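# Move the yellow sponge to the blue-block desk

## Task

Find the desk in this room that holds a blue foam block and set the yellow sponge on that desk's surface itself, not resting on any item there. If no desk here has such a block, place the sponge inside the tote near the door instead, fully within it with nothing sticking out past its rim. Every foam block must stay exactly where it was and keep its orientation; nothing new may end up on the floor; the cartons must remain standing on their desks. The robot must not topple or finish leaning. The result only counts if it stays in place without the robot holding it.

## Robot and tools

ROBOT. A Hello Robot Stretch 4 with one arm: an omni-wheel base, a lift that rides up and down a mast, a telescoping arm that reaches straight ahead, a wrist with yaw, pitch and roll joints, and a two-finger gripper. It stands about 1.6 m tall; the base rim lies within 0.23 m of the base origin. The simulation keeps running while you think, and the robot holds its last command meanwhile. Loose objects may occasionally get nudged.

FRAMES. Base frame: origin on the floor beneath the base centre, x ahead, y to the robot's left, z up. hand_pose is reported in this frame and marks the spot centred between the fingers, 0.015 m back from the tips; with all wrist joints at zero its axes line up with the base axes. The printed value may be slightly off. The odometry frame is the base frame as it stood when the scene began; base_odometry comes from wheel counting, so slipping shows up as travel. Its heading is in radians, left positive, -3.142 to 3.142.

execute_actions(actions, cameras). actions is a list holding exactly one action or nothing (empty = just report state and images). One action may contain "base", "joints" or both, plus optional "pace" and "contact_limits"; or it may contain only "end_of_arm". Its motions begin together and may finish at different moments; none runs over 15 s.
- base: an object with exactly one command, each a relative offset from where the base last reported itself: translate_m (metres, forward positive, -2 to 2, no turning), strafe_m (metres, sideways, left positive, -2 to 2), rotate_rad (radians, counter-clockwise seen from above positive, -3.2 to 3.2).
- joints: an object mapping joint names to absolute targets (not offsets): lift_m 0 to 1.2 m (±0.004); arm_m 0 to 0.55 m of extension (±0.004); wrist_yaw_rad -1.134 to 4.276 (0 points ahead, positive turns left, 3.14 is stowed backward, above 3.4 the arm may obstruct); wrist_pitch_rad -1.117 to 4.259 (0 level, 1.57 pointing down, ±0.05); wrist_roll_rad -1.117 to 4.259 (0 keeps fingers level, positive turns clockwise viewed from behind the gripper, ±0.02); gripper_m 0 to 0.08 m, the finger gap (±0.002). Yaw tolerance is ±0.02.
- pace: "slow", "default", "fast" or "max"; base drive limits 0.1/0.3/0.4/0.6 m/s and turn limits 1/2/3/4 rad/s respectively. With the lift above 0.2 m these are reduced further, reaching 0.3 m/s and 1 rad/s at 1.2 m.
- contact_limits: {"arm_m": value}, 0 (gentlest) to 0.75 (firmest), default 0.5; exceeding it halts the arm with contact_stop.
- end_of_arm: "enable_torque" re-powers any wrist or gripper motor that shut itself off; it then holds its current spot.
Joint targets outside range are clipped and the result says so; unknown keys or other bad values reject the whole call with no motion. Joints or base left out may keep driving toward an earlier target without the status showing it. cameras: a list drawn from head_camera, head_left_camera, head_right_camera, wrist_camera, or "all"; omitted/null/["all"] returns every camera, [] returns none. The "pictures" line gives the image order. If a result reports a stop, later motion, wait and finished_scene calls in the same reply are skipped.

wait(seconds): 0 to 10 s, no new command; returns state and images.
zoom_image(camera, region): region [x0, y0, x1, y1] in pixels of that camera's latest full image, top-left origin, at most 504 by 504.
read_manual(section): only "licences"; moves nothing.
finished_scene(scene): integer number of the scene being closed; irreversible; the result tells whether the task succeeded. Answering without any tool call ends all scenes.

RESULTS. base_status / joint_status: "done" (for the base: wheels turned the full amount, slipping or not), "off_target" (stopped short, may still push), "contact_stop_at_<key>" (blocked; that part goes slack), "limit_stop_at_<name>", "time_out", "torque_fault" (motor went limp; needs enable_torque). on_its_own lists things not commanded by this call; "held at" is a held target, not the actual position. lidar_m: 12 distances in metres, 30-degree sectors, first straight ahead then counter-clockwise (4th left, 7th behind, 10th right); "-" means nothing seen or closer than 0.25 m; it sees from about 0.15 m up, misses glass, thin legs and much behind. wrist_depth_mm: 7x7 grid of median depths, 100 to 2000 mm, row by row from top left. turned_by_wheels vs turned_by_imu differing by over about 0.1 rad signals a bump or slip. base_tilt in degrees, forward and right positive, with a fixed bias up to about 1.5. motor_effort: percent of maximum, positive toward larger joint values, peak in brackets; wheel motors positive means turning right.

GRIPPER. To hold something, command a gap smaller than its width. After closing, "off_target" usually means something is held; a light or thin grip can still read "done". If gripper effort stays beyond about 50 the motor shuts off and may release the object.

CAMERAS. head_camera (420x560) looks forward and down from the mast top; turn the base to look elsewhere. head_left_camera and head_right_camera (fisheye, 420x672) look more steeply down and show the base and arm. wrist_camera (616x392) looks along the fingers, tips near the bottom. Calibration matrices are supplied and may be slightly off.

AVOID. Tipping: don't drive or turn carrying over 1 kg with arm_m above 0.2, especially at fast paces; don't push or pull hard, especially with the gripper high. Leaning over 6 degrees gives limit_stop_at_tilt and slackens lift, arm and wheels. Self-collision (limit_stop_at_own_body) can occur with wrist_pitch_rad below -0.2 combined with roll below -0.4 or above 4. To unfold at the start, send lift_m 0.4 and wrist_yaw_rad 0 together. Avoid drops, slams, hard hits, knocking objects to the floor or disturbing the blocks and cartons.

Each tool is called after "Emit:" as name([rows], argument=value, ...), one row to a line, values as JSON.

## Session

I'll start by looking at the current state and camera views.

Emit:
execute_actions(actions=[])

Scene clock: 0.00 s.
base_odometry: x=+0.000 y=+0.000 heading=+0.000 (m, m, rad; odometry frame)
turned_by_wheels: +0.000 (rad since the last result)
turned_by_imu: +0.000 (rad since the last result)
base_tilt: forward=+0.3 right=-0.2 (deg)
lidar_m: 1.47 1.50 1.15 1.08 1.08 2.08 1.17 1.15 1.47 2.06 2.10 1.39
base_status: not commanded
joint_positions: lift_m=+0.233 arm_m=+0.001 wrist_yaw_rad=+3.088 wrist_pitch_rad=-0.012 wrist_roll_rad=+0.011 gripper_m=+0.040
joint_status: not commanded
motor_effort: lift_m=+21 arm_m=+0 wrist_yaw_rad=+0 wrist_pitch_rad=-8 wrist_roll_rad=-1 gripper_m=+0 wheel_0=+1 wheel_1=+0 wheel_2=+0 (%)
hand_pose: x=-0.0357 y=+0.0986 z=+0.4133 quat_wxyz=(+0.027, +0.006, +0.005, +1.000) (m; base frame)
wrist_depth_mm: - 144 - - - - - / - 134 1308 - - - - / - 121 171 - - - - / 109 141 214 - - - - / 1042 1921 - - - - - / 1537 1708 1618 1863 1808 1863 1863 / 1042 1160 125 1138 121 1255 1229
pictures: head_camera, head_left_camera, head_right_camera, wrist_camera
Images, in order (width x height): head_camera 420x560, head_left_camera 420x672, head_right_camera 420x672, wrist_camera 616x392.

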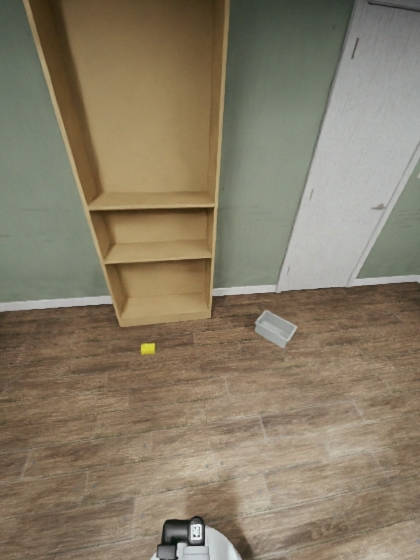

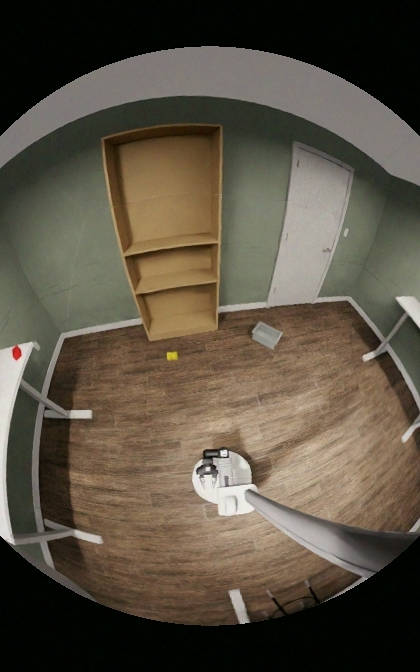

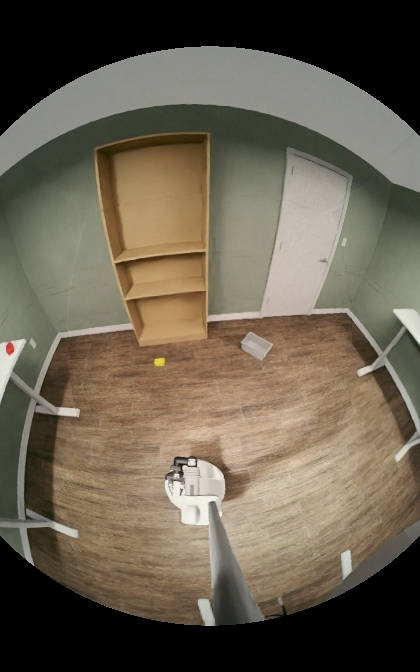

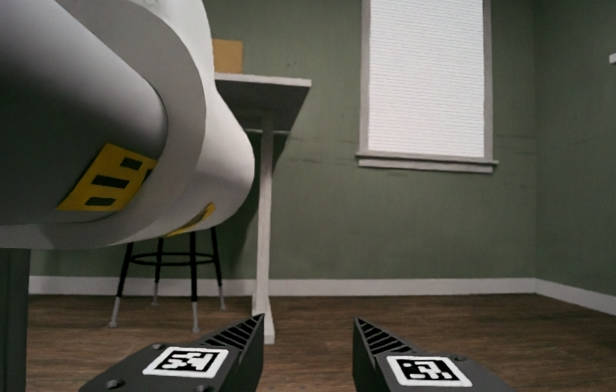

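Emit:
zoom_image(camera="head_camera", region=[110, 310, 190, 380])

Emit:
zoom_image(camera="head_left_camera", region=[0, 300, 120, 560])

Emit:
zoom_image(camera="head_right_camera", region=[320, 270, 420, 480])

Region (110, 310, 190, 380) of head_camera's 420x560 image, scaled by 6.300, with more detail than that image has; it fills the top 441 rows of this view, and the rest is white.

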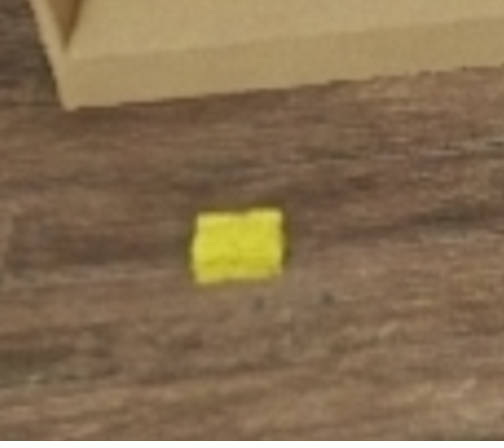

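Region (0, 300, 120, 560) of head_left_camera's 420x672 image, scaled by 1.938, with more detail than that image has; it fills the left 233 columns of this view, and the rest is white.

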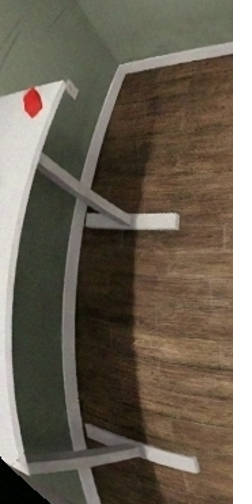

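Region (320, 270, 420, 480) of head_right_camera's 420x672 image, scaled by 2.400, with more detail than that image has; it fills the left 240 columns of this view, and the rest is white.

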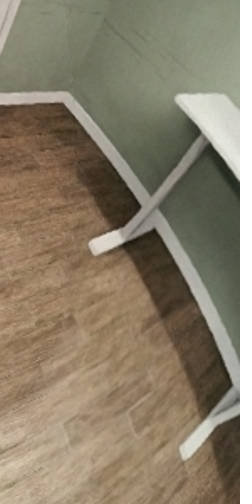

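Emit:
execute_actions([
  {"base": {"rotate_rad": 1.7}, "joints": {"lift_m": 0.4, "wrist_yaw_rad": 0}, "pace": "fast"},
], cameras=["head_camera", "head_left_camera"])

Scene clock: 6.97 s.
base_odometry: x=+0.000 y=+0.000 heading=+1.700 (m, m, rad; odometry frame)
turned_by_wheels: +1.700 (rad since the last result)
turned_by_imu: +1.708 (rad since the last result)
base_tilt: forward=+0.3 right=-0.2 (deg)
lidar_m: 1.07 1.13 2.02 1.14 1.21 1.68 2.87 2.53 1.38 1.48 1.53 1.14
base_status: done
joint_positions: lift_m=+0.400 arm_m=+0.001 wrist_yaw_rad=+0.001 wrist_pitch_rad=-0.012 wrist_roll_rad=+0.011 gripper_m=+0.040
joint_status: all done
motor_effort: lift_m=+24(26) arm_m=-1(1) wrist_yaw_rad=-1(7) wrist_pitch_rad=-8(9) wrist_roll_rad=-1(1) gripper_m=+1(0) wheel_0=-1(10) wheel_1=+1(9) wheel_2=+2(12) (%)
hand_pose: x=+0.3847 y=-0.0873 z=+0.5804 quat_wxyz=(+1.000, +0.005, -0.006, +0.000) (m; base frame)
wrist_depth_mm: 1756 1756 1708 1708 1708 1708 1661 / 1756 1060 1060 1025 1008 1661 1661 / 1756 1281 1576 1308 1281 1205 1708 / 1708 1708 1661 1708 1708 1661 1661 / 1756 1708 1708 1708 1661 1661 1661 / 1708 1708 1708 1708 1661 1661 1618 / 1430 1308 125 1537 121 1576 1618
pictures: head_camera, head_left_camera
Images, in order (width x height): head_camera 420x560, head_left_camera 420x672.

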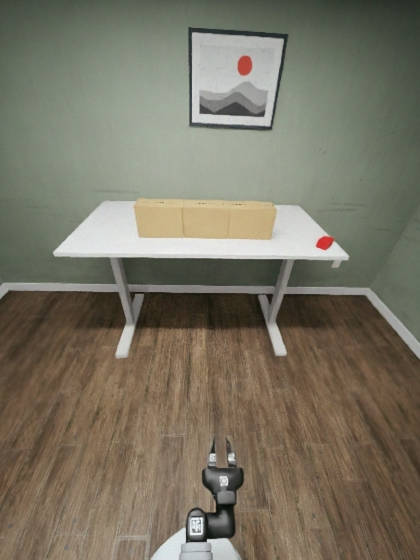

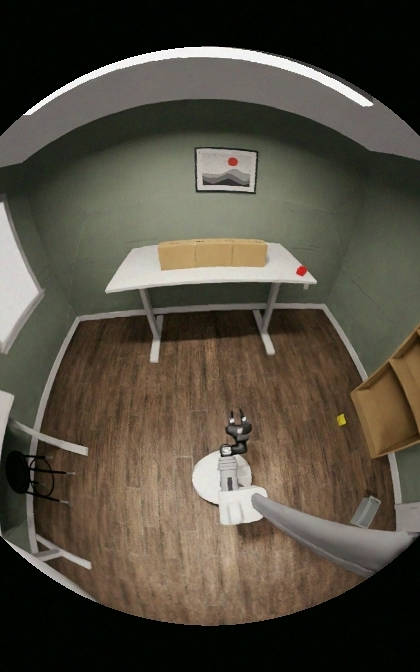

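Emit:
execute_actions([
  {"base": {"rotate_rad": 2.0}, "pace": "fast"},
], cameras=["head_camera", "head_left_camera", "head_right_camera"])

Scene clock: 9.57 s.
base_odometry: x=+0.000 y=+0.000 heading=-2.583 (m, m, rad; odometry frame)
turned_by_wheels: +2.000 (rad since the last result)
turned_by_imu: +2.010 (rad since the last result)
base_tilt: forward=+0.2 right=-0.1 (deg)
lidar_m: 1.16 1.54 2.05 2.10 1.39 1.48 1.52 1.19 1.07 1.11 2.07 1.14
base_status: done
joint_positions: lift_m=+0.400 arm_m=+0.001 wrist_yaw_rad=+0.000 wrist_pitch_rad=-0.012 wrist_roll_rad=+0.011 gripper_m=+0.040
joint_status: not commanded
motor_effort: lift_m=+23(24) arm_m=-1(1) wrist_yaw_rad=+0(2) wrist_pitch_rad=-8(7) wrist_roll_rad=+0(0) gripper_m=+0(1) wheel_0=+0(10) wheel_1=+0(9) wheel_2=+1(11) (%)
hand_pose: x=+0.3847 y=-0.0874 z=+0.5805 quat_wxyz=(+1.000, +0.005, -0.006, +0.000) (m; base frame)
wrist_depth_mm: - - - 1921 1756 1537 1464 / - - 1397 1160 1025 960 891 / - - 1618 1397 1281 1205 1366 / - - - 1921 1708 1576 1397 / - - - 1921 1661 1537 1366 / - - - 1921 1708 1499 1397 / 1430 1537 125 1499 121 1499 1366
pictures: head_camera, head_left_camera, head_right_camera
Images, in order (width x height): head_camera 420x560, head_left_camera 420x672, head_right_camera 420x672.

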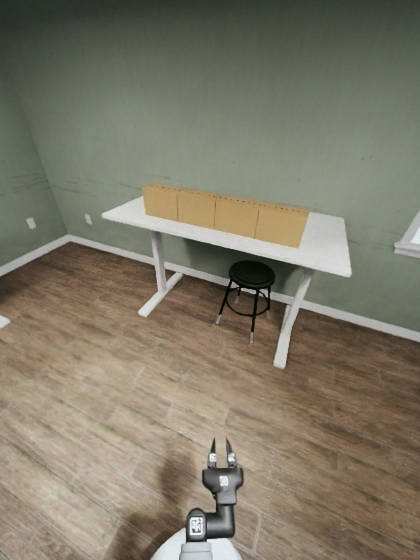

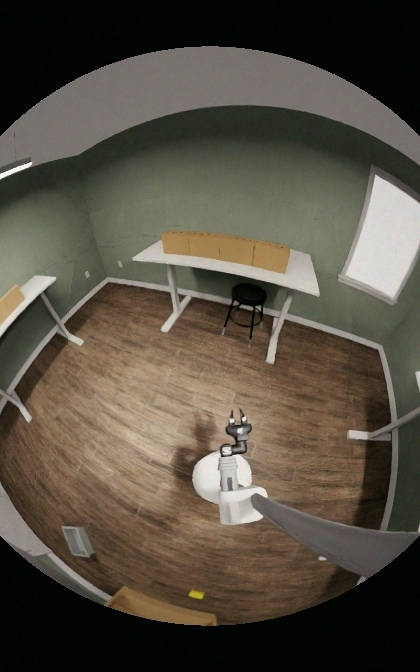

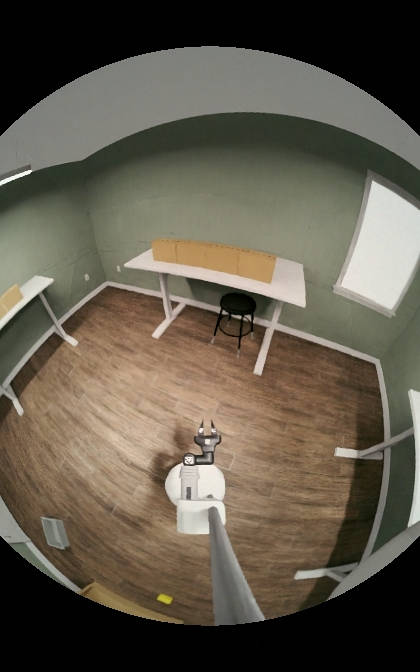

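Emit:
zoom_image(camera="head_left_camera", region=[0, 250, 110, 440])

Emit:
zoom_image(camera="head_camera", region=[90, 160, 370, 300])

Region (0, 250, 110, 440) of head_left_camera's 420x672 image, scaled by 2.653, with more detail than that image has; it fills the left 292 columns of this view, and the rest is white.

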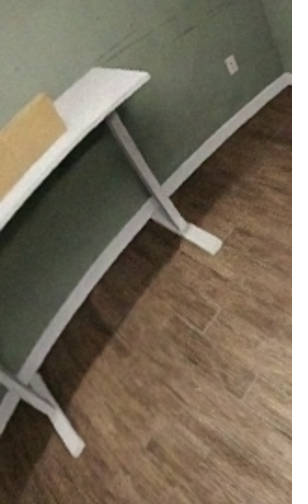

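Region (90, 160, 370, 300) of head_camera's 420x560 image, scaled by 1.800, with more detail than that image has.

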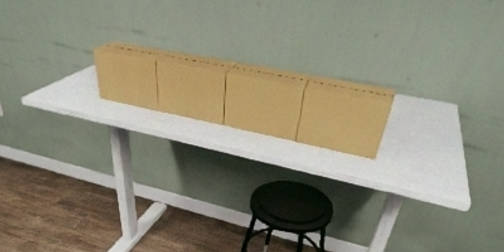

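Emit:
execute_actions([
  {"base": {"rotate_rad": 1.3}, "joints": {"wrist_pitch_rad": 1.57, "wrist_roll_rad": 1.94, "gripper_m": 0.08, "arm_m": 0.15}, "pace": "fast"},
], cameras=["head_camera"])

Scene clock: 28.77 s.
base_odometry: x=+0.000 y=+0.000 heading=-1.283 (m, m, rad; odometry frame)
turned_by_wheels: +1.300 (rad since the last result)
turned_by_imu: +1.306 (rad since the last result)
base_tilt: forward=+0.2 right=-0.2 (deg)
lidar_m: 2.05 1.55 1.37 1.48 2.00 1.09 1.06 1.20 1.17 1.14 1.26 2.08
base_status: done
joint_positions: lift_m=+0.400 arm_m=+0.149 wrist_yaw_rad=+0.000 wrist_pitch_rad=+1.570 wrist_roll_rad=+1.940 gripper_m=+0.080
joint_status: all done
motor_effort: lift_m=+23(24) arm_m=+6(7) wrist_yaw_rad=-1(2) wrist_pitch_rad=+1(7) wrist_roll_rad=+0(4) gripper_m=+1(2) wheel_0=-1(10) wheel_1=+0(8) wheel_2=+1(12) (%)
hand_pose: x=+0.3201 y=-0.0874 z=+0.3653 quat_wxyz=(+0.400, +0.584, +0.400, -0.583) (m; base frame)
wrist_depth_mm: 530 530 535 535 535 530 530 / 525 525 525 525 525 530 322 / 521 525 521 525 525 329 306 / 517 521 517 517 517 306 304 / 512 517 517 517 512 301 301 / 512 512 508 512 508 301 298 / 508 105 504 508 504 121 297
pictures: head_camera
Images, in order (width x height): head_camera 420x560.

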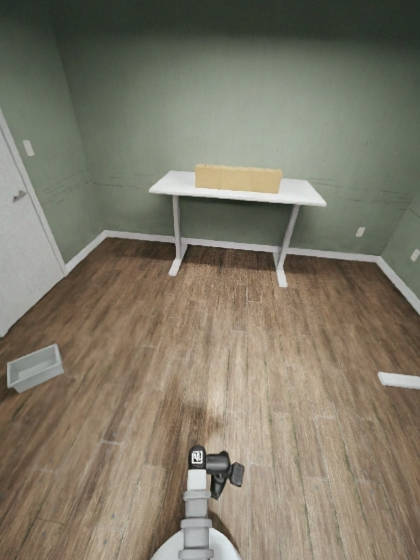

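Emit:
execute_actions([
  {"base": {"rotate_rad": 1.674}, "joints": {"lift_m": 0.2, "arm_m": 0.35}, "pace": "fast"},
], cameras=["head_camera"])

Scene clock: 31.60 s.
base_odometry: x=+0.000 y=+0.000 heading=+0.391 (m, m, rad; odometry frame)
turned_by_wheels: +1.674 (rad since the last result)
turned_by_imu: +1.681 (rad since the last result)
base_tilt: forward=+0.2 right=-0.1 (deg)
lidar_m: 1.49 1.28 1.07 1.08 1.24 1.14 1.15 1.36 2.07 2.06 1.36 1.40
base_status: done
joint_positions: lift_m=+0.200 arm_m=+0.349 wrist_yaw_rad=+0.001 wrist_pitch_rad=+1.570 wrist_roll_rad=+1.940 gripper_m=+0.080
joint_status: all done
motor_effort: lift_m=+17(24) arm_m=+6(7) wrist_yaw_rad=-2(2) wrist_pitch_rad=+2(3) wrist_roll_rad=+0(0) gripper_m=+1(2) wheel_0=+0(14) wheel_1=+0(7) wheel_2=+1(12) (%)
hand_pose: x=+0.5202 y=-0.0874 z=+0.1658 quat_wxyz=(+0.400, +0.583, +0.400, -0.583) (m; base frame)
wrist_depth_mm: 324 325 327 325 325 327 327 / 322 322 322 322 322 324 322 / 319 319 319 320 320 320 320 / 317 317 317 319 319 319 317 / 314 315 314 314 315 314 315 / 312 312 310 312 312 312 314 / 309 105 309 309 309 121 312
pictures: head_camera
Images, in order (width x height): head_camera 420x560.

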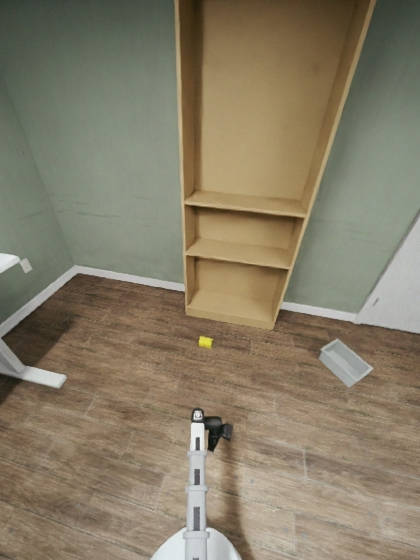

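Emit:
zoom_image(camera="head_camera", region=[170, 320, 250, 460])

Region (170, 320, 250, 460) of head_camera's 420x560 image, scaled by 3.600, with more detail than that image has; it fills the left 288 columns of this view, and the rest is white.

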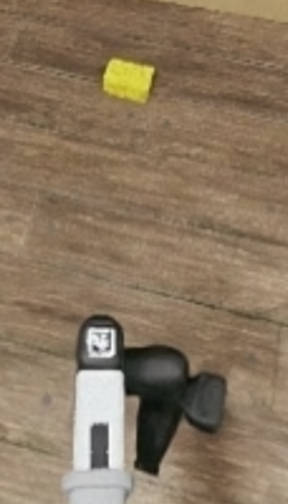

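Emit:
zoom_image(camera="head_camera", region=[190, 328, 222, 356])

Region (190, 328, 222, 356) of head_camera's 420x560 image, scaled by 15.750, with more detail than that image has; it fills the top 441 rows of this view, and the rest is white.

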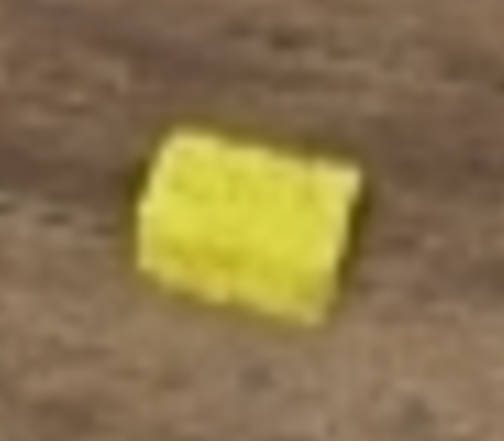

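Emit:
execute_actions([
  {"base": {"translate_m": 0.64}, "joints": {"wrist_yaw_rad": 0.8, "wrist_roll_rad": 2.68}, "pace": "max"},
], cameras=["head_camera", "wrist_camera"])

Scene clock: 40.13 s.
base_odometry: x=+0.592 y=+0.244 heading=+0.391 (m, m, rad; odometry frame)
turned_by_wheels: +0.000 (rad since the last result)
turned_by_imu: -0.002 (rad since the last result)
base_tilt: forward=+0.3 right=-0.2 (deg)
lidar_m: 0.85 1.33 0.93 0.92 1.10 2.57 1.99 2.14 2.20 1.07 1.03 0.86
base_status: done
joint_positions: lift_m=+0.200 arm_m=+0.349 wrist_yaw_rad=+0.800 wrist_pitch_rad=+1.570 wrist_roll_rad=+2.680 gripper_m=+0.080
joint_status: all done
motor_effort: lift_m=+17(17) arm_m=+6(6) wrist_yaw_rad=+0(7) wrist_pitch_rad=+1(0) wrist_roll_rad=-1(4) gripper_m=+2(1) wheel_0=+1(9) wheel_1=+0(8) wheel_2=+1(16) (%)
hand_pose: x=+0.5827 y=-0.0608 z=+0.1658 quat_wxyz=(+0.417, +0.571, +0.417, -0.571) (m; base frame)
wrist_depth_mm: 327 327 327 325 325 327 325 / 324 324 324 322 324 324 322 / 322 320 320 320 320 319 322 / 319 317 317 317 317 317 317 / 314 314 315 314 314 315 314 / 312 312 310 267 309 312 310 / 310 105 264 265 307 121 309
pictures: head_camera, wrist_camera
camera_calibration (this result's frames):
wrist_camera: T_world_to_cam=[[-0.958106, 0.286337, -0.00661826, 0.581282], [0.286373, 0.957323, -0.0390327, -0.0392861], [-0.00484073, -0.0392928, -0.999216, 0.311427], [0, 0, 0, 1]] pos_world=[0.569687, -0.116596, 0.313496]
Images, in order (width x height): head_camera 420x560, wrist_camera 616x392.

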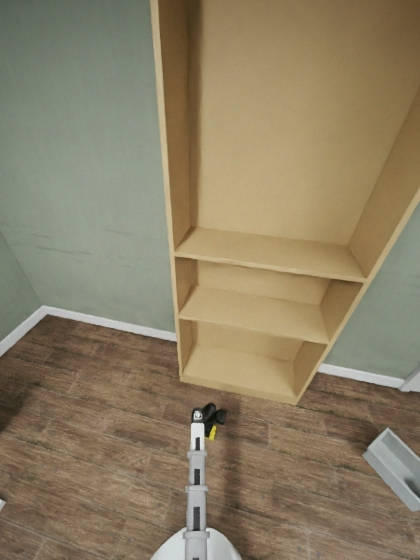

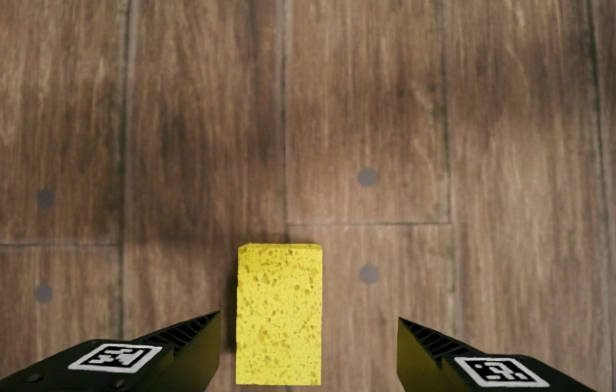

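Emit:
execute_actions([
  {"joints": {"arm_m": 0.371, "lift_m": 0.115}, "pace": "fast"},
], cameras=["wrist_camera"])

Scene clock: 43.53 s.
base_odometry: x=+0.592 y=+0.244 heading=+0.391 (m, m, rad; odometry frame)
turned_by_wheels: +0.000 (rad since the last result)
turned_by_imu: +0.000 (rad since the last result)
base_tilt: forward=+0.2 right=-0.1 (deg)
lidar_m: 0.85 1.36 0.92 0.93 1.09 2.56 2.00 2.17 2.21 1.07 1.05 0.86
base_status: not commanded
joint_positions: lift_m=+0.115 arm_m=+0.370 wrist_yaw_rad=+0.800 wrist_pitch_rad=+1.570 wrist_roll_rad=+2.680 gripper_m=+0.080
joint_status: all done
motor_effort: lift_m=+17(14) arm_m=+7(6) wrist_yaw_rad=+0(1) wrist_pitch_rad=+1(1) wrist_roll_rad=+1(1) gripper_m=+2(1) wheel_0=+1(1) wheel_1=+0(0) wheel_2=+1(1) (%)
hand_pose: x=+0.6036 y=-0.0608 z=+0.0809 quat_wxyz=(+0.417, +0.571, +0.417, -0.571) (m; base frame)
wrist_depth_mm: 239 238 238 238 238 238 237 / 236 236 236 236 236 236 236 / 234 234 234 235 234 233 234 / 233 231 232 232 232 232 231 / 229 229 229 185 229 229 229 / 228 228 227 183 227 227 227 / 226 105 181 181 181 121 225
pictures: wrist_camera
camera_calibration (this result's frames):
wrist_camera: T_world_to_cam=[[-0.958119, 0.286294, -0.00658333, 0.600729], [0.286328, 0.957334, -0.0390996, -0.0485438], [-0.00489154, -0.039347, -0.999214, 0.226644], [0, 0, 0, 1]] pos_world=[0.590578, -0.116595, 0.228522]
Images, in order (width x height): wrist_camera 616x392.

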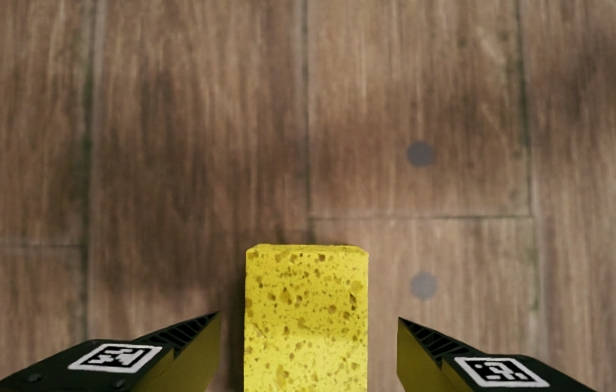

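Emit:
execute_actions([
  {"joints": {"lift_m": 0.062}},
], cameras=["wrist_camera"])

Emit:
execute_actions([
  {"joints": {"gripper_m": 0.045}},
], cameras=["wrist_camera"])

Scene clock: 45.33 s.
base_odometry: x=+0.592 y=+0.244 heading=+0.391 (m, m, rad; odometry frame)
turned_by_wheels: +0.000 (rad since the last result)
turned_by_imu: +0.000 (rad since the last result)
base_tilt: forward=+0.2 right=-0.2 (deg)
lidar_m: 0.85 1.39 0.93 0.94 1.08 2.58 1.99 2.18 2.23 1.08 1.03 0.85
base_status: not commanded
joint_positions: lift_m=+0.062 arm_m=+0.370 wrist_yaw_rad=+0.800 wrist_pitch_rad=+1.570 wrist_roll_rad=+2.680 gripper_m=+0.080
joint_status: all done
motor_effort: lift_m=+16(16) arm_m=+6(6) wrist_yaw_rad=+1(0) wrist_pitch_rad=+2(1) wrist_roll_rad=+0(0) gripper_m=+1(1) wheel_0=+1(1) wheel_1=+0(0) wheel_2=+1(1) (%)
hand_pose: x=+0.6036 y=-0.0608 z=+0.0279 quat_wxyz=(+0.417, +0.571, +0.417, -0.571) (m; base frame)
wrist_depth_mm: 183 183 183 183 183 183 183 / 182 182 182 182 182 181 181 / 181 180 180 180 180 180 180 / 179 178 178 178 178 178 178 / 177 177 177 177 177 177 177 / 175 175 143 131 146 175 175 / 174 105 129 129 130 121 174
pictures: wrist_camera
camera_calibration (this result's frames):
wrist_camera: T_world_to_cam=[[-0.958119, 0.286294, -0.00658333, 0.600382], [0.286328, 0.957334, -0.0390996, -0.0506144], [-0.00489155, -0.039347, -0.999214, 0.173739], [0, 0, 0, 1]] pos_world=[0.590579, -0.116595, 0.175576]
Images, in order (width x height): wrist_camera 616x392.

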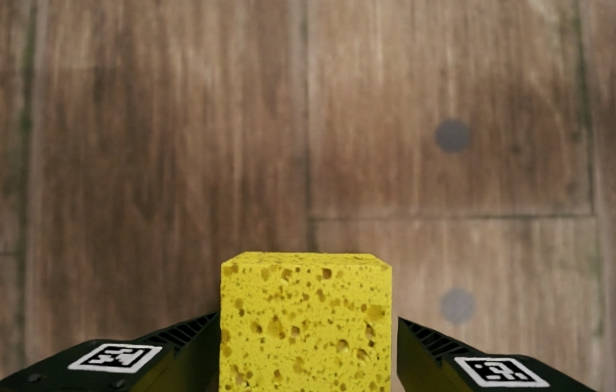

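Scene clock: 46.33 s.
base_odometry: x=+0.592 y=+0.244 heading=+0.391 (m, m, rad; odometry frame)
turned_by_wheels: +0.000 (rad since the last result)
turned_by_imu: +0.000 (rad since the last result)
base_tilt: forward=+0.2 right=-0.2 (deg)
lidar_m: 0.86 1.36 0.93 0.93 1.07 2.56 2.01 2.14 2.21 1.06 1.04 0.86
base_status: not commanded
joint_positions: lift_m=+0.062 arm_m=+0.370 wrist_yaw_rad=+0.800 wrist_pitch_rad=+1.570 wrist_roll_rad=+2.680 gripper_m=+0.060
joint_status: gripper_m off_target (ended at +0.060, target +0.045)
on_its_own: gripper_m is held at +0.055, not at your +0.045, by its contact guard: the fingers met something
motor_effort: lift_m=+16(16) arm_m=+6(7) wrist_yaw_rad=+1(1) wrist_pitch_rad=+1(1) wrist_roll_rad=+0(1) gripper_m=-35(37) wheel_0=+1(1) wheel_1=+0(0) wheel_2=+1(1) (%)
hand_pose: x=+0.6036 y=-0.0608 z=+0.0279 quat_wxyz=(+0.417, +0.571, +0.417, -0.571) (m; base frame)
wrist_depth_mm: 183 183 183 183 183 183 183 / 182 182 182 182 182 181 181 / 180 180 180 180 180 180 180 / 179 179 179 179 178 178 178 / 177 177 177 177 177 176 177 / 176 175 146 131 175 175 175 / 174 149 129 129 129 174 173
pictures: wrist_camera
camera_calibration (this result's frames):
wrist_camera: T_world_to_cam=[[-0.958117, 0.286302, -0.00658332, 0.600381], [0.286336, 0.957331, -0.0390996, -0.0506194], [-0.00489188, -0.039347, -0.999214, 0.173739], [0, 0, 0, 1]] pos_world=[0.590579, -0.116595, 0.175576]
Images, in order (width x height): wrist_camera 616x392.

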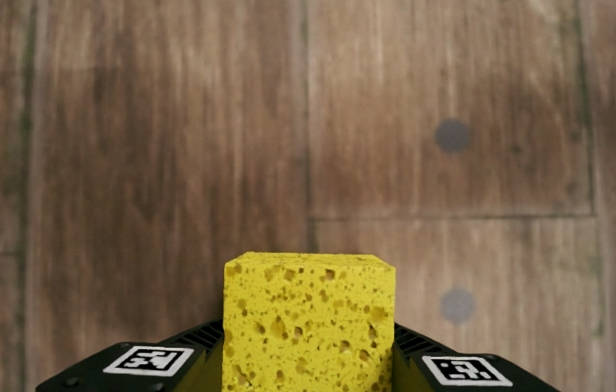

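Emit:
execute_actions([
  {"joints": {"lift_m": 0.12}, "pace": "fast"},
], cameras=[])

Emit:
execute_actions([
  {"base": {"rotate_rad": 1.28}, "joints": {"lift_m": 1.2, "wrist_yaw_rad": 1.57, "wrist_roll_rad": 0, "wrist_pitch_rad": 0.8}, "pace": "fast"},
], cameras=["head_camera", "wrist_camera"])

Scene clock: 51.10 s.
base_odometry: x=+0.592 y=+0.244 heading=+0.391 (m, m, rad; odometry frame)
turned_by_wheels: +0.000 (rad since the last result)
turned_by_imu: -0.001 (rad since the last result)
base_tilt: forward=+0.3 right=-0.2 (deg)
lidar_m: 0.86 1.37 0.93 0.92 1.10 2.57 1.96 2.14 2.23 1.07 1.01 0.85
base_status: not commanded
joint_positions: lift_m=+0.120 arm_m=+0.370 wrist_yaw_rad=+0.800 wrist_pitch_rad=+1.570 wrist_roll_rad=+2.680 gripper_m=+0.060
joint_status: all done
on_its_own: gripper_m is held at +0.055, not at your +0.045, by its contact guard: the fingers met something
motor_effort: lift_m=+25(27) arm_m=+6(7) wrist_yaw_rad=+0(0) wrist_pitch_rad=+2(2) wrist_roll_rad=+0(0) gripper_m=-36(36) wheel_0=+1(1) wheel_1=+0(0) wheel_2=+1(1) (%)
hand_pose: x=+0.6036 y=-0.0608 z=+0.0852 quat_wxyz=(+0.417, +0.571, +0.417, -0.571) (m; base frame)
wrist_depth_mm: 243 243 243 243 243 243 242 / 241 240 241 240 241 240 240 / 238 238 238 237 239 237 238 / 236 236 236 236 236 236 236 / 234 234 235 234 234 233 234 / 231 232 146 131 230 231 231 / 230 177 129 129 129 230 229
pictures: none
No camera images: the call's "cameras" was empty. Leave "cameras" out to get every camera's image.

Scene clock: 54.87 s.
base_odometry: x=+0.592 y=+0.244 heading=+1.672 (m, m, rad; odometry frame)
turned_by_wheels: +1.280 (rad since the last result)
turned_by_imu: +1.287 (rad since the last result)
base_tilt: forward=+0.2 right=-0.2 (deg)
lidar_m: 0.93 0.97 1.27 1.78 1.82 2.47 3.07 1.04 0.92 0.86 0.89 1.59
base_status: done
joint_positions: lift_m=+1.198 arm_m=+0.370 wrist_yaw_rad=+1.570 wrist_pitch_rad=+0.802 wrist_roll_rad=+0.000 gripper_m=+0.060
joint_status: all done
joint sent to its limit — the command would take lift_m past its upper limit, so that joint was sent only as far as its limit.
on_its_own: gripper_m is held at +0.055, not at your +0.045, by its contact guard: the fingers met something
motor_effort: lift_m=+24(27) arm_m=+5(6) wrist_yaw_rad=+0(10) wrist_pitch_rad=-6(9) wrist_roll_rad=-2(5) gripper_m=-36(37) wheel_0=+1(10) wheel_1=+1(8) wheel_2=+0(11) (%)
hand_pose: x=+0.6286 y=+0.1478 z=+1.2236 quat_wxyz=(+0.651, -0.276, +0.276, +0.651) (m; base frame)
wrist_depth_mm: - - - - - 1118 699 / - - - - - 878 661 / - - - - - 750 668 / 1983 1983 1983 - - 647 609 / 1756 1708 1708 1708 1756 1708 525 / 1464 1499 146 131 1464 1499 469 / 1366 741 129 129 129 1397 433
pictures: head_camera, wrist_camera
camera_calibration (this result's frames):
wrist_camera: T_world_to_cam=[[0.999823, 0.0168437, 0.00838332, -0.636711], [0.0176945, -0.690346, -0.723263, 1.03883], [-0.00639507, 0.723283, -0.690522, 0.887314], [0, 0, 0, 1]] pos_world=[0.623891, 0.0860962, 1.36939]
Images, in order (width x height): head_camera 420x560, wrist_camera 616x392.

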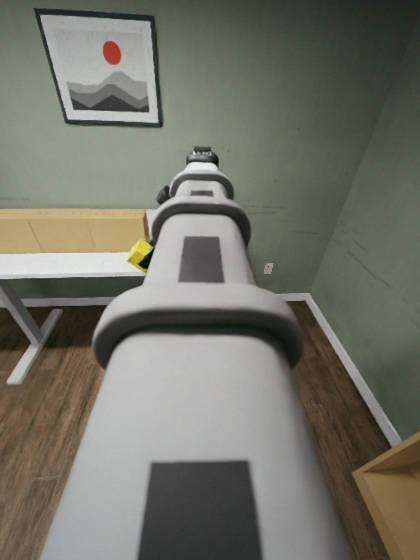

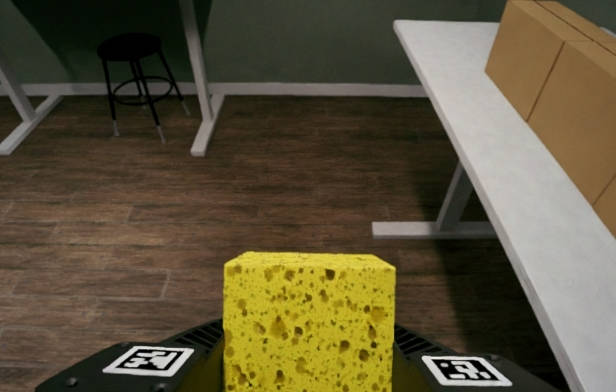

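Emit:
execute_actions([
  {"base": {"translate_m": 0.46}, "joints": {"arm_m": 0.545}, "pace": "fast"},
], cameras=["head_left_camera", "wrist_camera"])

Scene clock: 59.13 s.
base_odometry: x=+0.545 y=+0.702 heading=+1.672 (m, m, rad; odometry frame)
turned_by_wheels: +0.000 (rad since the last result)
turned_by_imu: -0.001 (rad since the last result)
base_tilt: forward=+0.2 right=-0.2 (deg)
lidar_m: 0.46 0.49 0.66 1.82 1.87 2.51 3.59 1.40 0.89 0.83 1.19 1.34
base_status: done
joint_positions: lift_m=+1.198 arm_m=+0.544 wrist_yaw_rad=+1.570 wrist_pitch_rad=+0.802 wrist_roll_rad=+0.000 gripper_m=+0.060
joint_status: all done
on_its_own: gripper_m is held at +0.055, not at your +0.045, by its contact guard: the fingers met something
motor_effort: lift_m=+24(24) arm_m=+6(7) wrist_yaw_rad=-1(1) wrist_pitch_rad=-6(6) wrist_roll_rad=-1(1) gripper_m=-36(36) wheel_0=+2(8) wheel_1=+1(5) wheel_2=+2(10) (%)
hand_pose: x=+0.8023 y=+0.1478 z=+1.2236 quat_wxyz=(+0.651, -0.276, +0.276, +0.651) (m; base frame)
wrist_depth_mm: - - 1025 1118 1182 991 676 / - - 504 854 891 866 676 / - - 407 699 723 723 683 / 1983 580 342 585 609 609 609 / 1708 342 314 521 521 521 525 / 1397 442 146 131 439 462 459 / 410 267 129 129 129 418 418
pictures: head_left_camera, wrist_camera
camera_calibration (this result's frames):
wrist_camera: T_world_to_cam=[[0.999822, 0.0168462, 0.00851994, -0.810614], [0.0177954, -0.690392, -0.723217, 1.0356], [-0.00630135, 0.72324, -0.690568, 0.888423], [0, 0, 0, 1]] pos_world=[0.797638, 0.0860834, 1.36939]
Images, in order (width x height): head_left_camera 420x672, wrist_camera 616x392.

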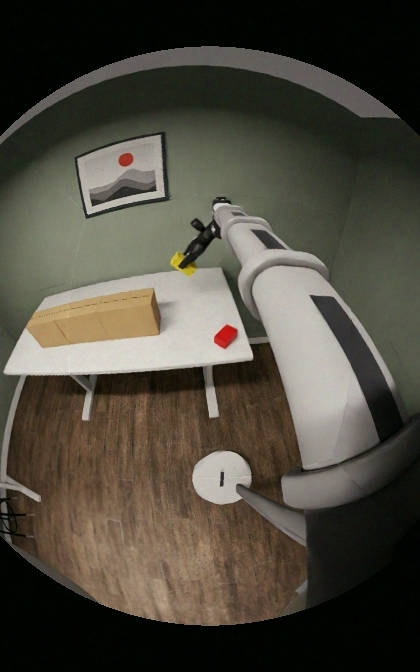

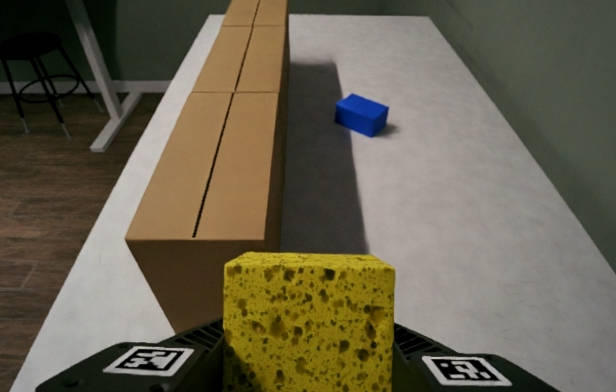

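Emit:
execute_actions([
  {"base": {"strafe_m": 0.07}, "joints": {"wrist_pitch_rad": 1.57, "lift_m": 1.08}},
], cameras=["head_left_camera", "head_right_camera", "wrist_camera"])

Scene clock: 65.00 s.
base_odometry: x=+0.475 y=+0.695 heading=+1.672 (m, m, rad; odometry frame)
turned_by_wheels: +0.000 (rad since the last result)
turned_by_imu: -0.001 (rad since the last result)
base_tilt: forward=+0.3 right=-0.2 (deg)
lidar_m: 0.45 0.47 0.65 1.78 1.78 2.42 3.51 1.46 0.94 0.91 1.27 0.51
base_status: done
joint_positions: lift_m=+1.080 arm_m=+0.544 wrist_yaw_rad=+1.570 wrist_pitch_rad=+1.570 wrist_roll_rad=+0.000 gripper_m=+0.060
joint_status: all done
on_its_own: gripper_m is held at +0.055, not at your +0.045, by its contact guard: the fingers met something
motor_effort: lift_m=+16(20) arm_m=+6(6) wrist_yaw_rad=+0(1) wrist_pitch_rad=+0(6) wrist_roll_rad=+1(0) gripper_m=-36(36) wheel_0=+1(12) wheel_1=-1(9) wheel_2=+0(2) (%)
hand_pose: x=+0.8022 y=+0.0001 z=+1.0459 quat_wxyz=(+0.500, -0.500, +0.500, +0.500) (m; base frame)
wrist_depth_mm: 253 251 250 248 246 246 245 / 251 250 249 247 246 244 244 / 250 249 247 245 244 244 242 / 248 247 246 244 244 242 241 / 247 246 244 242 241 241 239 / 246 245 145 131 239 239 237 / 244 184 129 129 129 238 236
pictures: head_left_camera, head_right_camera, wrist_camera
camera_calibration (this result's frames):
wrist_camera: T_world_to_cam=[[0.999823, 0.0178143, -0.00610273, -0.79121], [0.0175509, -0.999013, -0.040797, 0.0916421], [-0.00682348, 0.0406827, -0.999149, 1.19575], [0, 0, 0, 1]] pos_world=[0.79762, 0.0570001, 1.19364]
Images, in order (width x height): head_left_camera 420x672, head_right_camera 420x672, wrist_camera 616x392.

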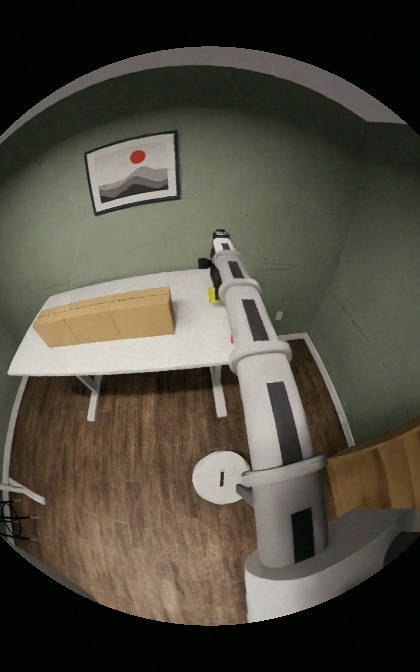

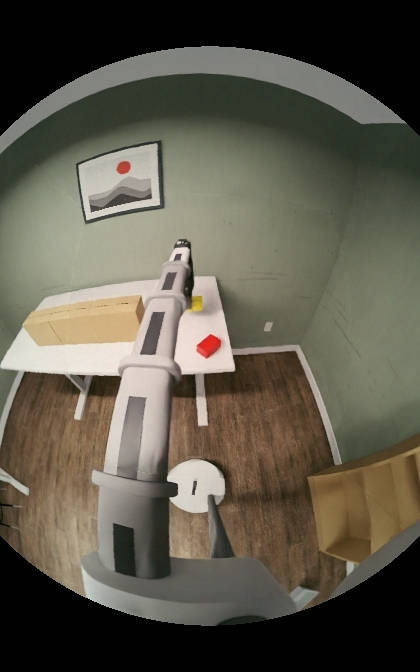

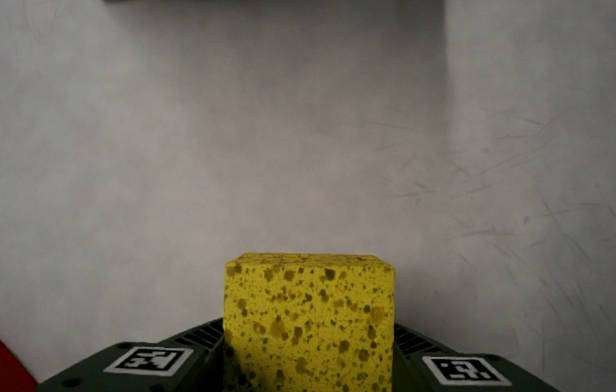

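Emit:
execute_actions([
  {"joints": {"lift_m": 1.016}},
], cameras=[])

Scene clock: 66.97 s.
base_odometry: x=+0.475 y=+0.695 heading=+1.672 (m, m, rad; odometry frame)
turned_by_wheels: +0.000 (rad since the last result)
turned_by_imu: +0.000 (rad since the last result)
base_tilt: forward=+0.2 right=-0.2 (deg)
lidar_m: 0.46 0.48 0.66 1.78 1.79 2.38 3.51 1.46 0.97 0.89 1.27 0.51
base_status: not commanded
joint_positions: lift_m=+1.016 arm_m=+0.544 wrist_yaw_rad=+1.570 wrist_pitch_rad=+1.570 wrist_roll_rad=+0.000 gripper_m=+0.060
joint_status: all done
on_its_own: gripper_m is held at +0.055, not at your +0.045, by its contact guard: the fingers met something
motor_effort: lift_m=+16(17) arm_m=+6(6) wrist_yaw_rad=+0(1) wrist_pitch_rad=+1(1) wrist_roll_rad=-1(1) gripper_m=-36(36) wheel_0=+1(1) wheel_1=-1(1) wheel_2=+0(0) (%)
hand_pose: x=+0.8022 y=+0.0001 z=+0.9819 quat_wxyz=(+0.500, -0.500, +0.500, +0.500) (m; base frame)
wrist_depth_mm: 186 185 184 183 182 181 180 / 185 184 182 182 181 180 180 / 184 183 181 181 180 179 179 / 183 182 181 180 179 178 177 / 181 181 180 179 178 177 177 / 181 180 146 131 177 176 176 / 180 151 129 130 129 175 175
pictures: none
No camera images: the call's "cameras" was empty. Leave "cameras" out to get every camera's image.

Emit:
execute_actions([
  {"joints": {"gripper_m": 0.08}},
], cameras=[])

Emit:
execute_actions([
  {"joints": {"lift_m": 1.12}, "pace": "fast"},
], cameras=["head_left_camera", "head_right_camera", "wrist_camera"])

Scene clock: 68.80 s.
base_odometry: x=+0.475 y=+0.695 heading=+1.672 (m, m, rad; odometry frame)
turned_by_wheels: +0.000 (rad since the last result)
turned_by_imu: +0.000 (rad since the last result)
base_tilt: forward=+0.2 right=-0.2 (deg)
lidar_m: 0.45 0.48 0.64 1.77 1.80 2.37 3.51 1.47 0.95 0.91 1.28 0.51
base_status: not commanded
joint_positions: lift_m=+1.016 arm_m=+0.544 wrist_yaw_rad=+1.570 wrist_pitch_rad=+1.570 wrist_roll_rad=+0.000 gripper_m=+0.080
joint_status: all done
motor_effort: lift_m=+16(16) arm_m=+6(6) wrist_yaw_rad=+0(1) wrist_pitch_rad=+1(1) wrist_roll_rad=-2(2) gripper_m=+2(36) wheel_0=+1(1) wheel_1=+0(0) wheel_2=+0(0) (%)
hand_pose: x=+0.8022 y=+0.0001 z=+0.9819 quat_wxyz=(+0.500, -0.500, +0.500, +0.500) (m; base frame)
wrist_depth_mm: 186 185 184 182 182 181 180 / 184 183 183 182 181 180 180 / 184 183 182 181 180 179 179 / 182 182 181 180 179 178 178 / 182 181 180 177 178 177 177 / 181 180 143 133 146 177 176 / 180 105 133 133 132 122 175
pictures: none
No camera images: the call's "cameras" was empty. Leave "cameras" out to get every camera's image.

Scene clock: 70.00 s.
base_odometry: x=+0.475 y=+0.695 heading=+1.672 (m, m, rad; odometry frame)
turned_by_wheels: +0.000 (rad since the last result)
turned_by_imu: +0.000 (rad since the last result)
base_tilt: forward=+0.2 right=-0.2 (deg)
lidar_m: 0.47 0.48 0.65 1.78 1.79 2.39 3.52 1.47 0.96 0.89 1.26 0.51
base_status: not commanded
joint_positions: lift_m=+1.120 arm_m=+0.544 wrist_yaw_rad=+1.570 wrist_pitch_rad=+1.570 wrist_roll_rad=+0.000 gripper_m=+0.080
joint_status: all done
motor_effort: lift_m=+25(23) arm_m=+6(6) wrist_yaw_rad=+0(0) wrist_pitch_rad=+0(1) wrist_roll_rad=-1(1) gripper_m=+2(1) wheel_0=+1(2) wheel_1=-1(1) wheel_2=+0(0) (%)
hand_pose: x=+0.8022 y=+0.0001 z=+1.0852 quat_wxyz=(+0.500, -0.500, +0.500, +0.500) (m; base frame)
wrist_depth_mm: 293 291 290 289 287 286 283 / 291 290 289 286 286 283 283 / 290 289 287 285 283 282 281 / 289 287 285 285 282 281 281 / 286 285 285 237 281 279 277 / 285 283 282 236 279 278 277 / 265 105 235 235 277 121 276
pictures: head_left_camera, head_right_camera, wrist_camera
camera_calibration (this result's frames):
wrist_camera: T_world_to_cam=[[0.999823, 0.0178151, -0.00610273, -0.790974], [0.0175516, -0.999013, -0.0407969, 0.0932454], [-0.00682351, 0.0406826, -0.999149, 1.23504], [0, 0, 0, 1]] pos_world=[0.797624, 0.0570002, 1.23296]
Images, in order (width x height): head_left_camera 420x672, head_right_camera 420x672, wrist_camera 616x392.

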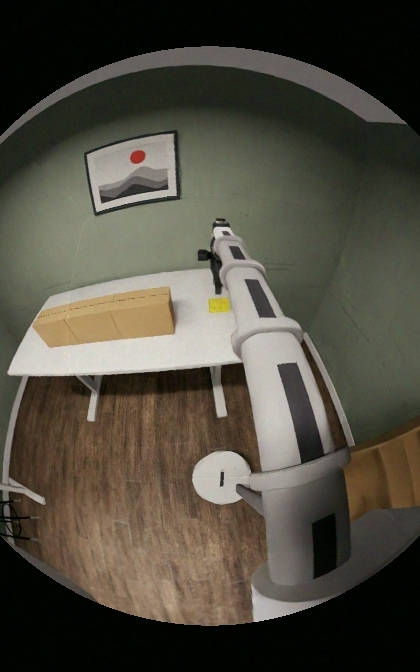

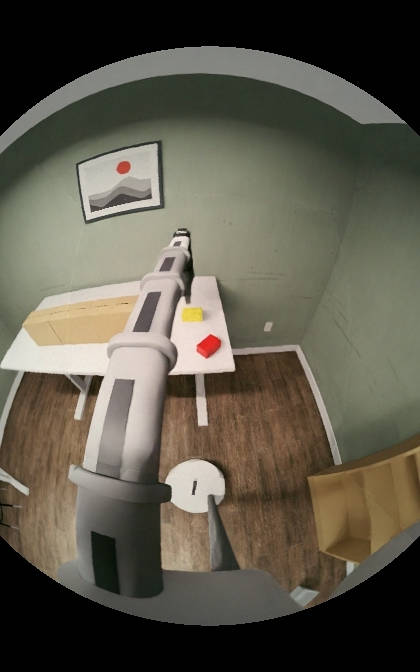

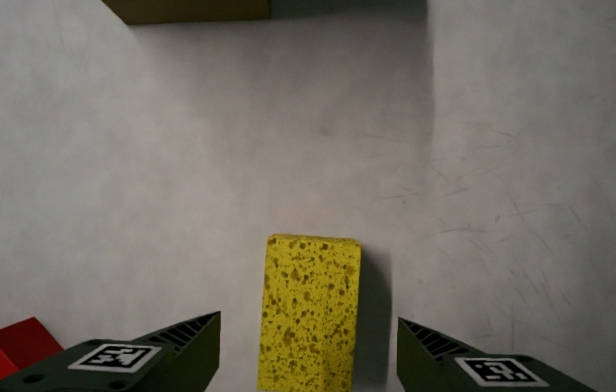

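Emit:
finished_scene(scene=1)

The scene is finished: the task was done.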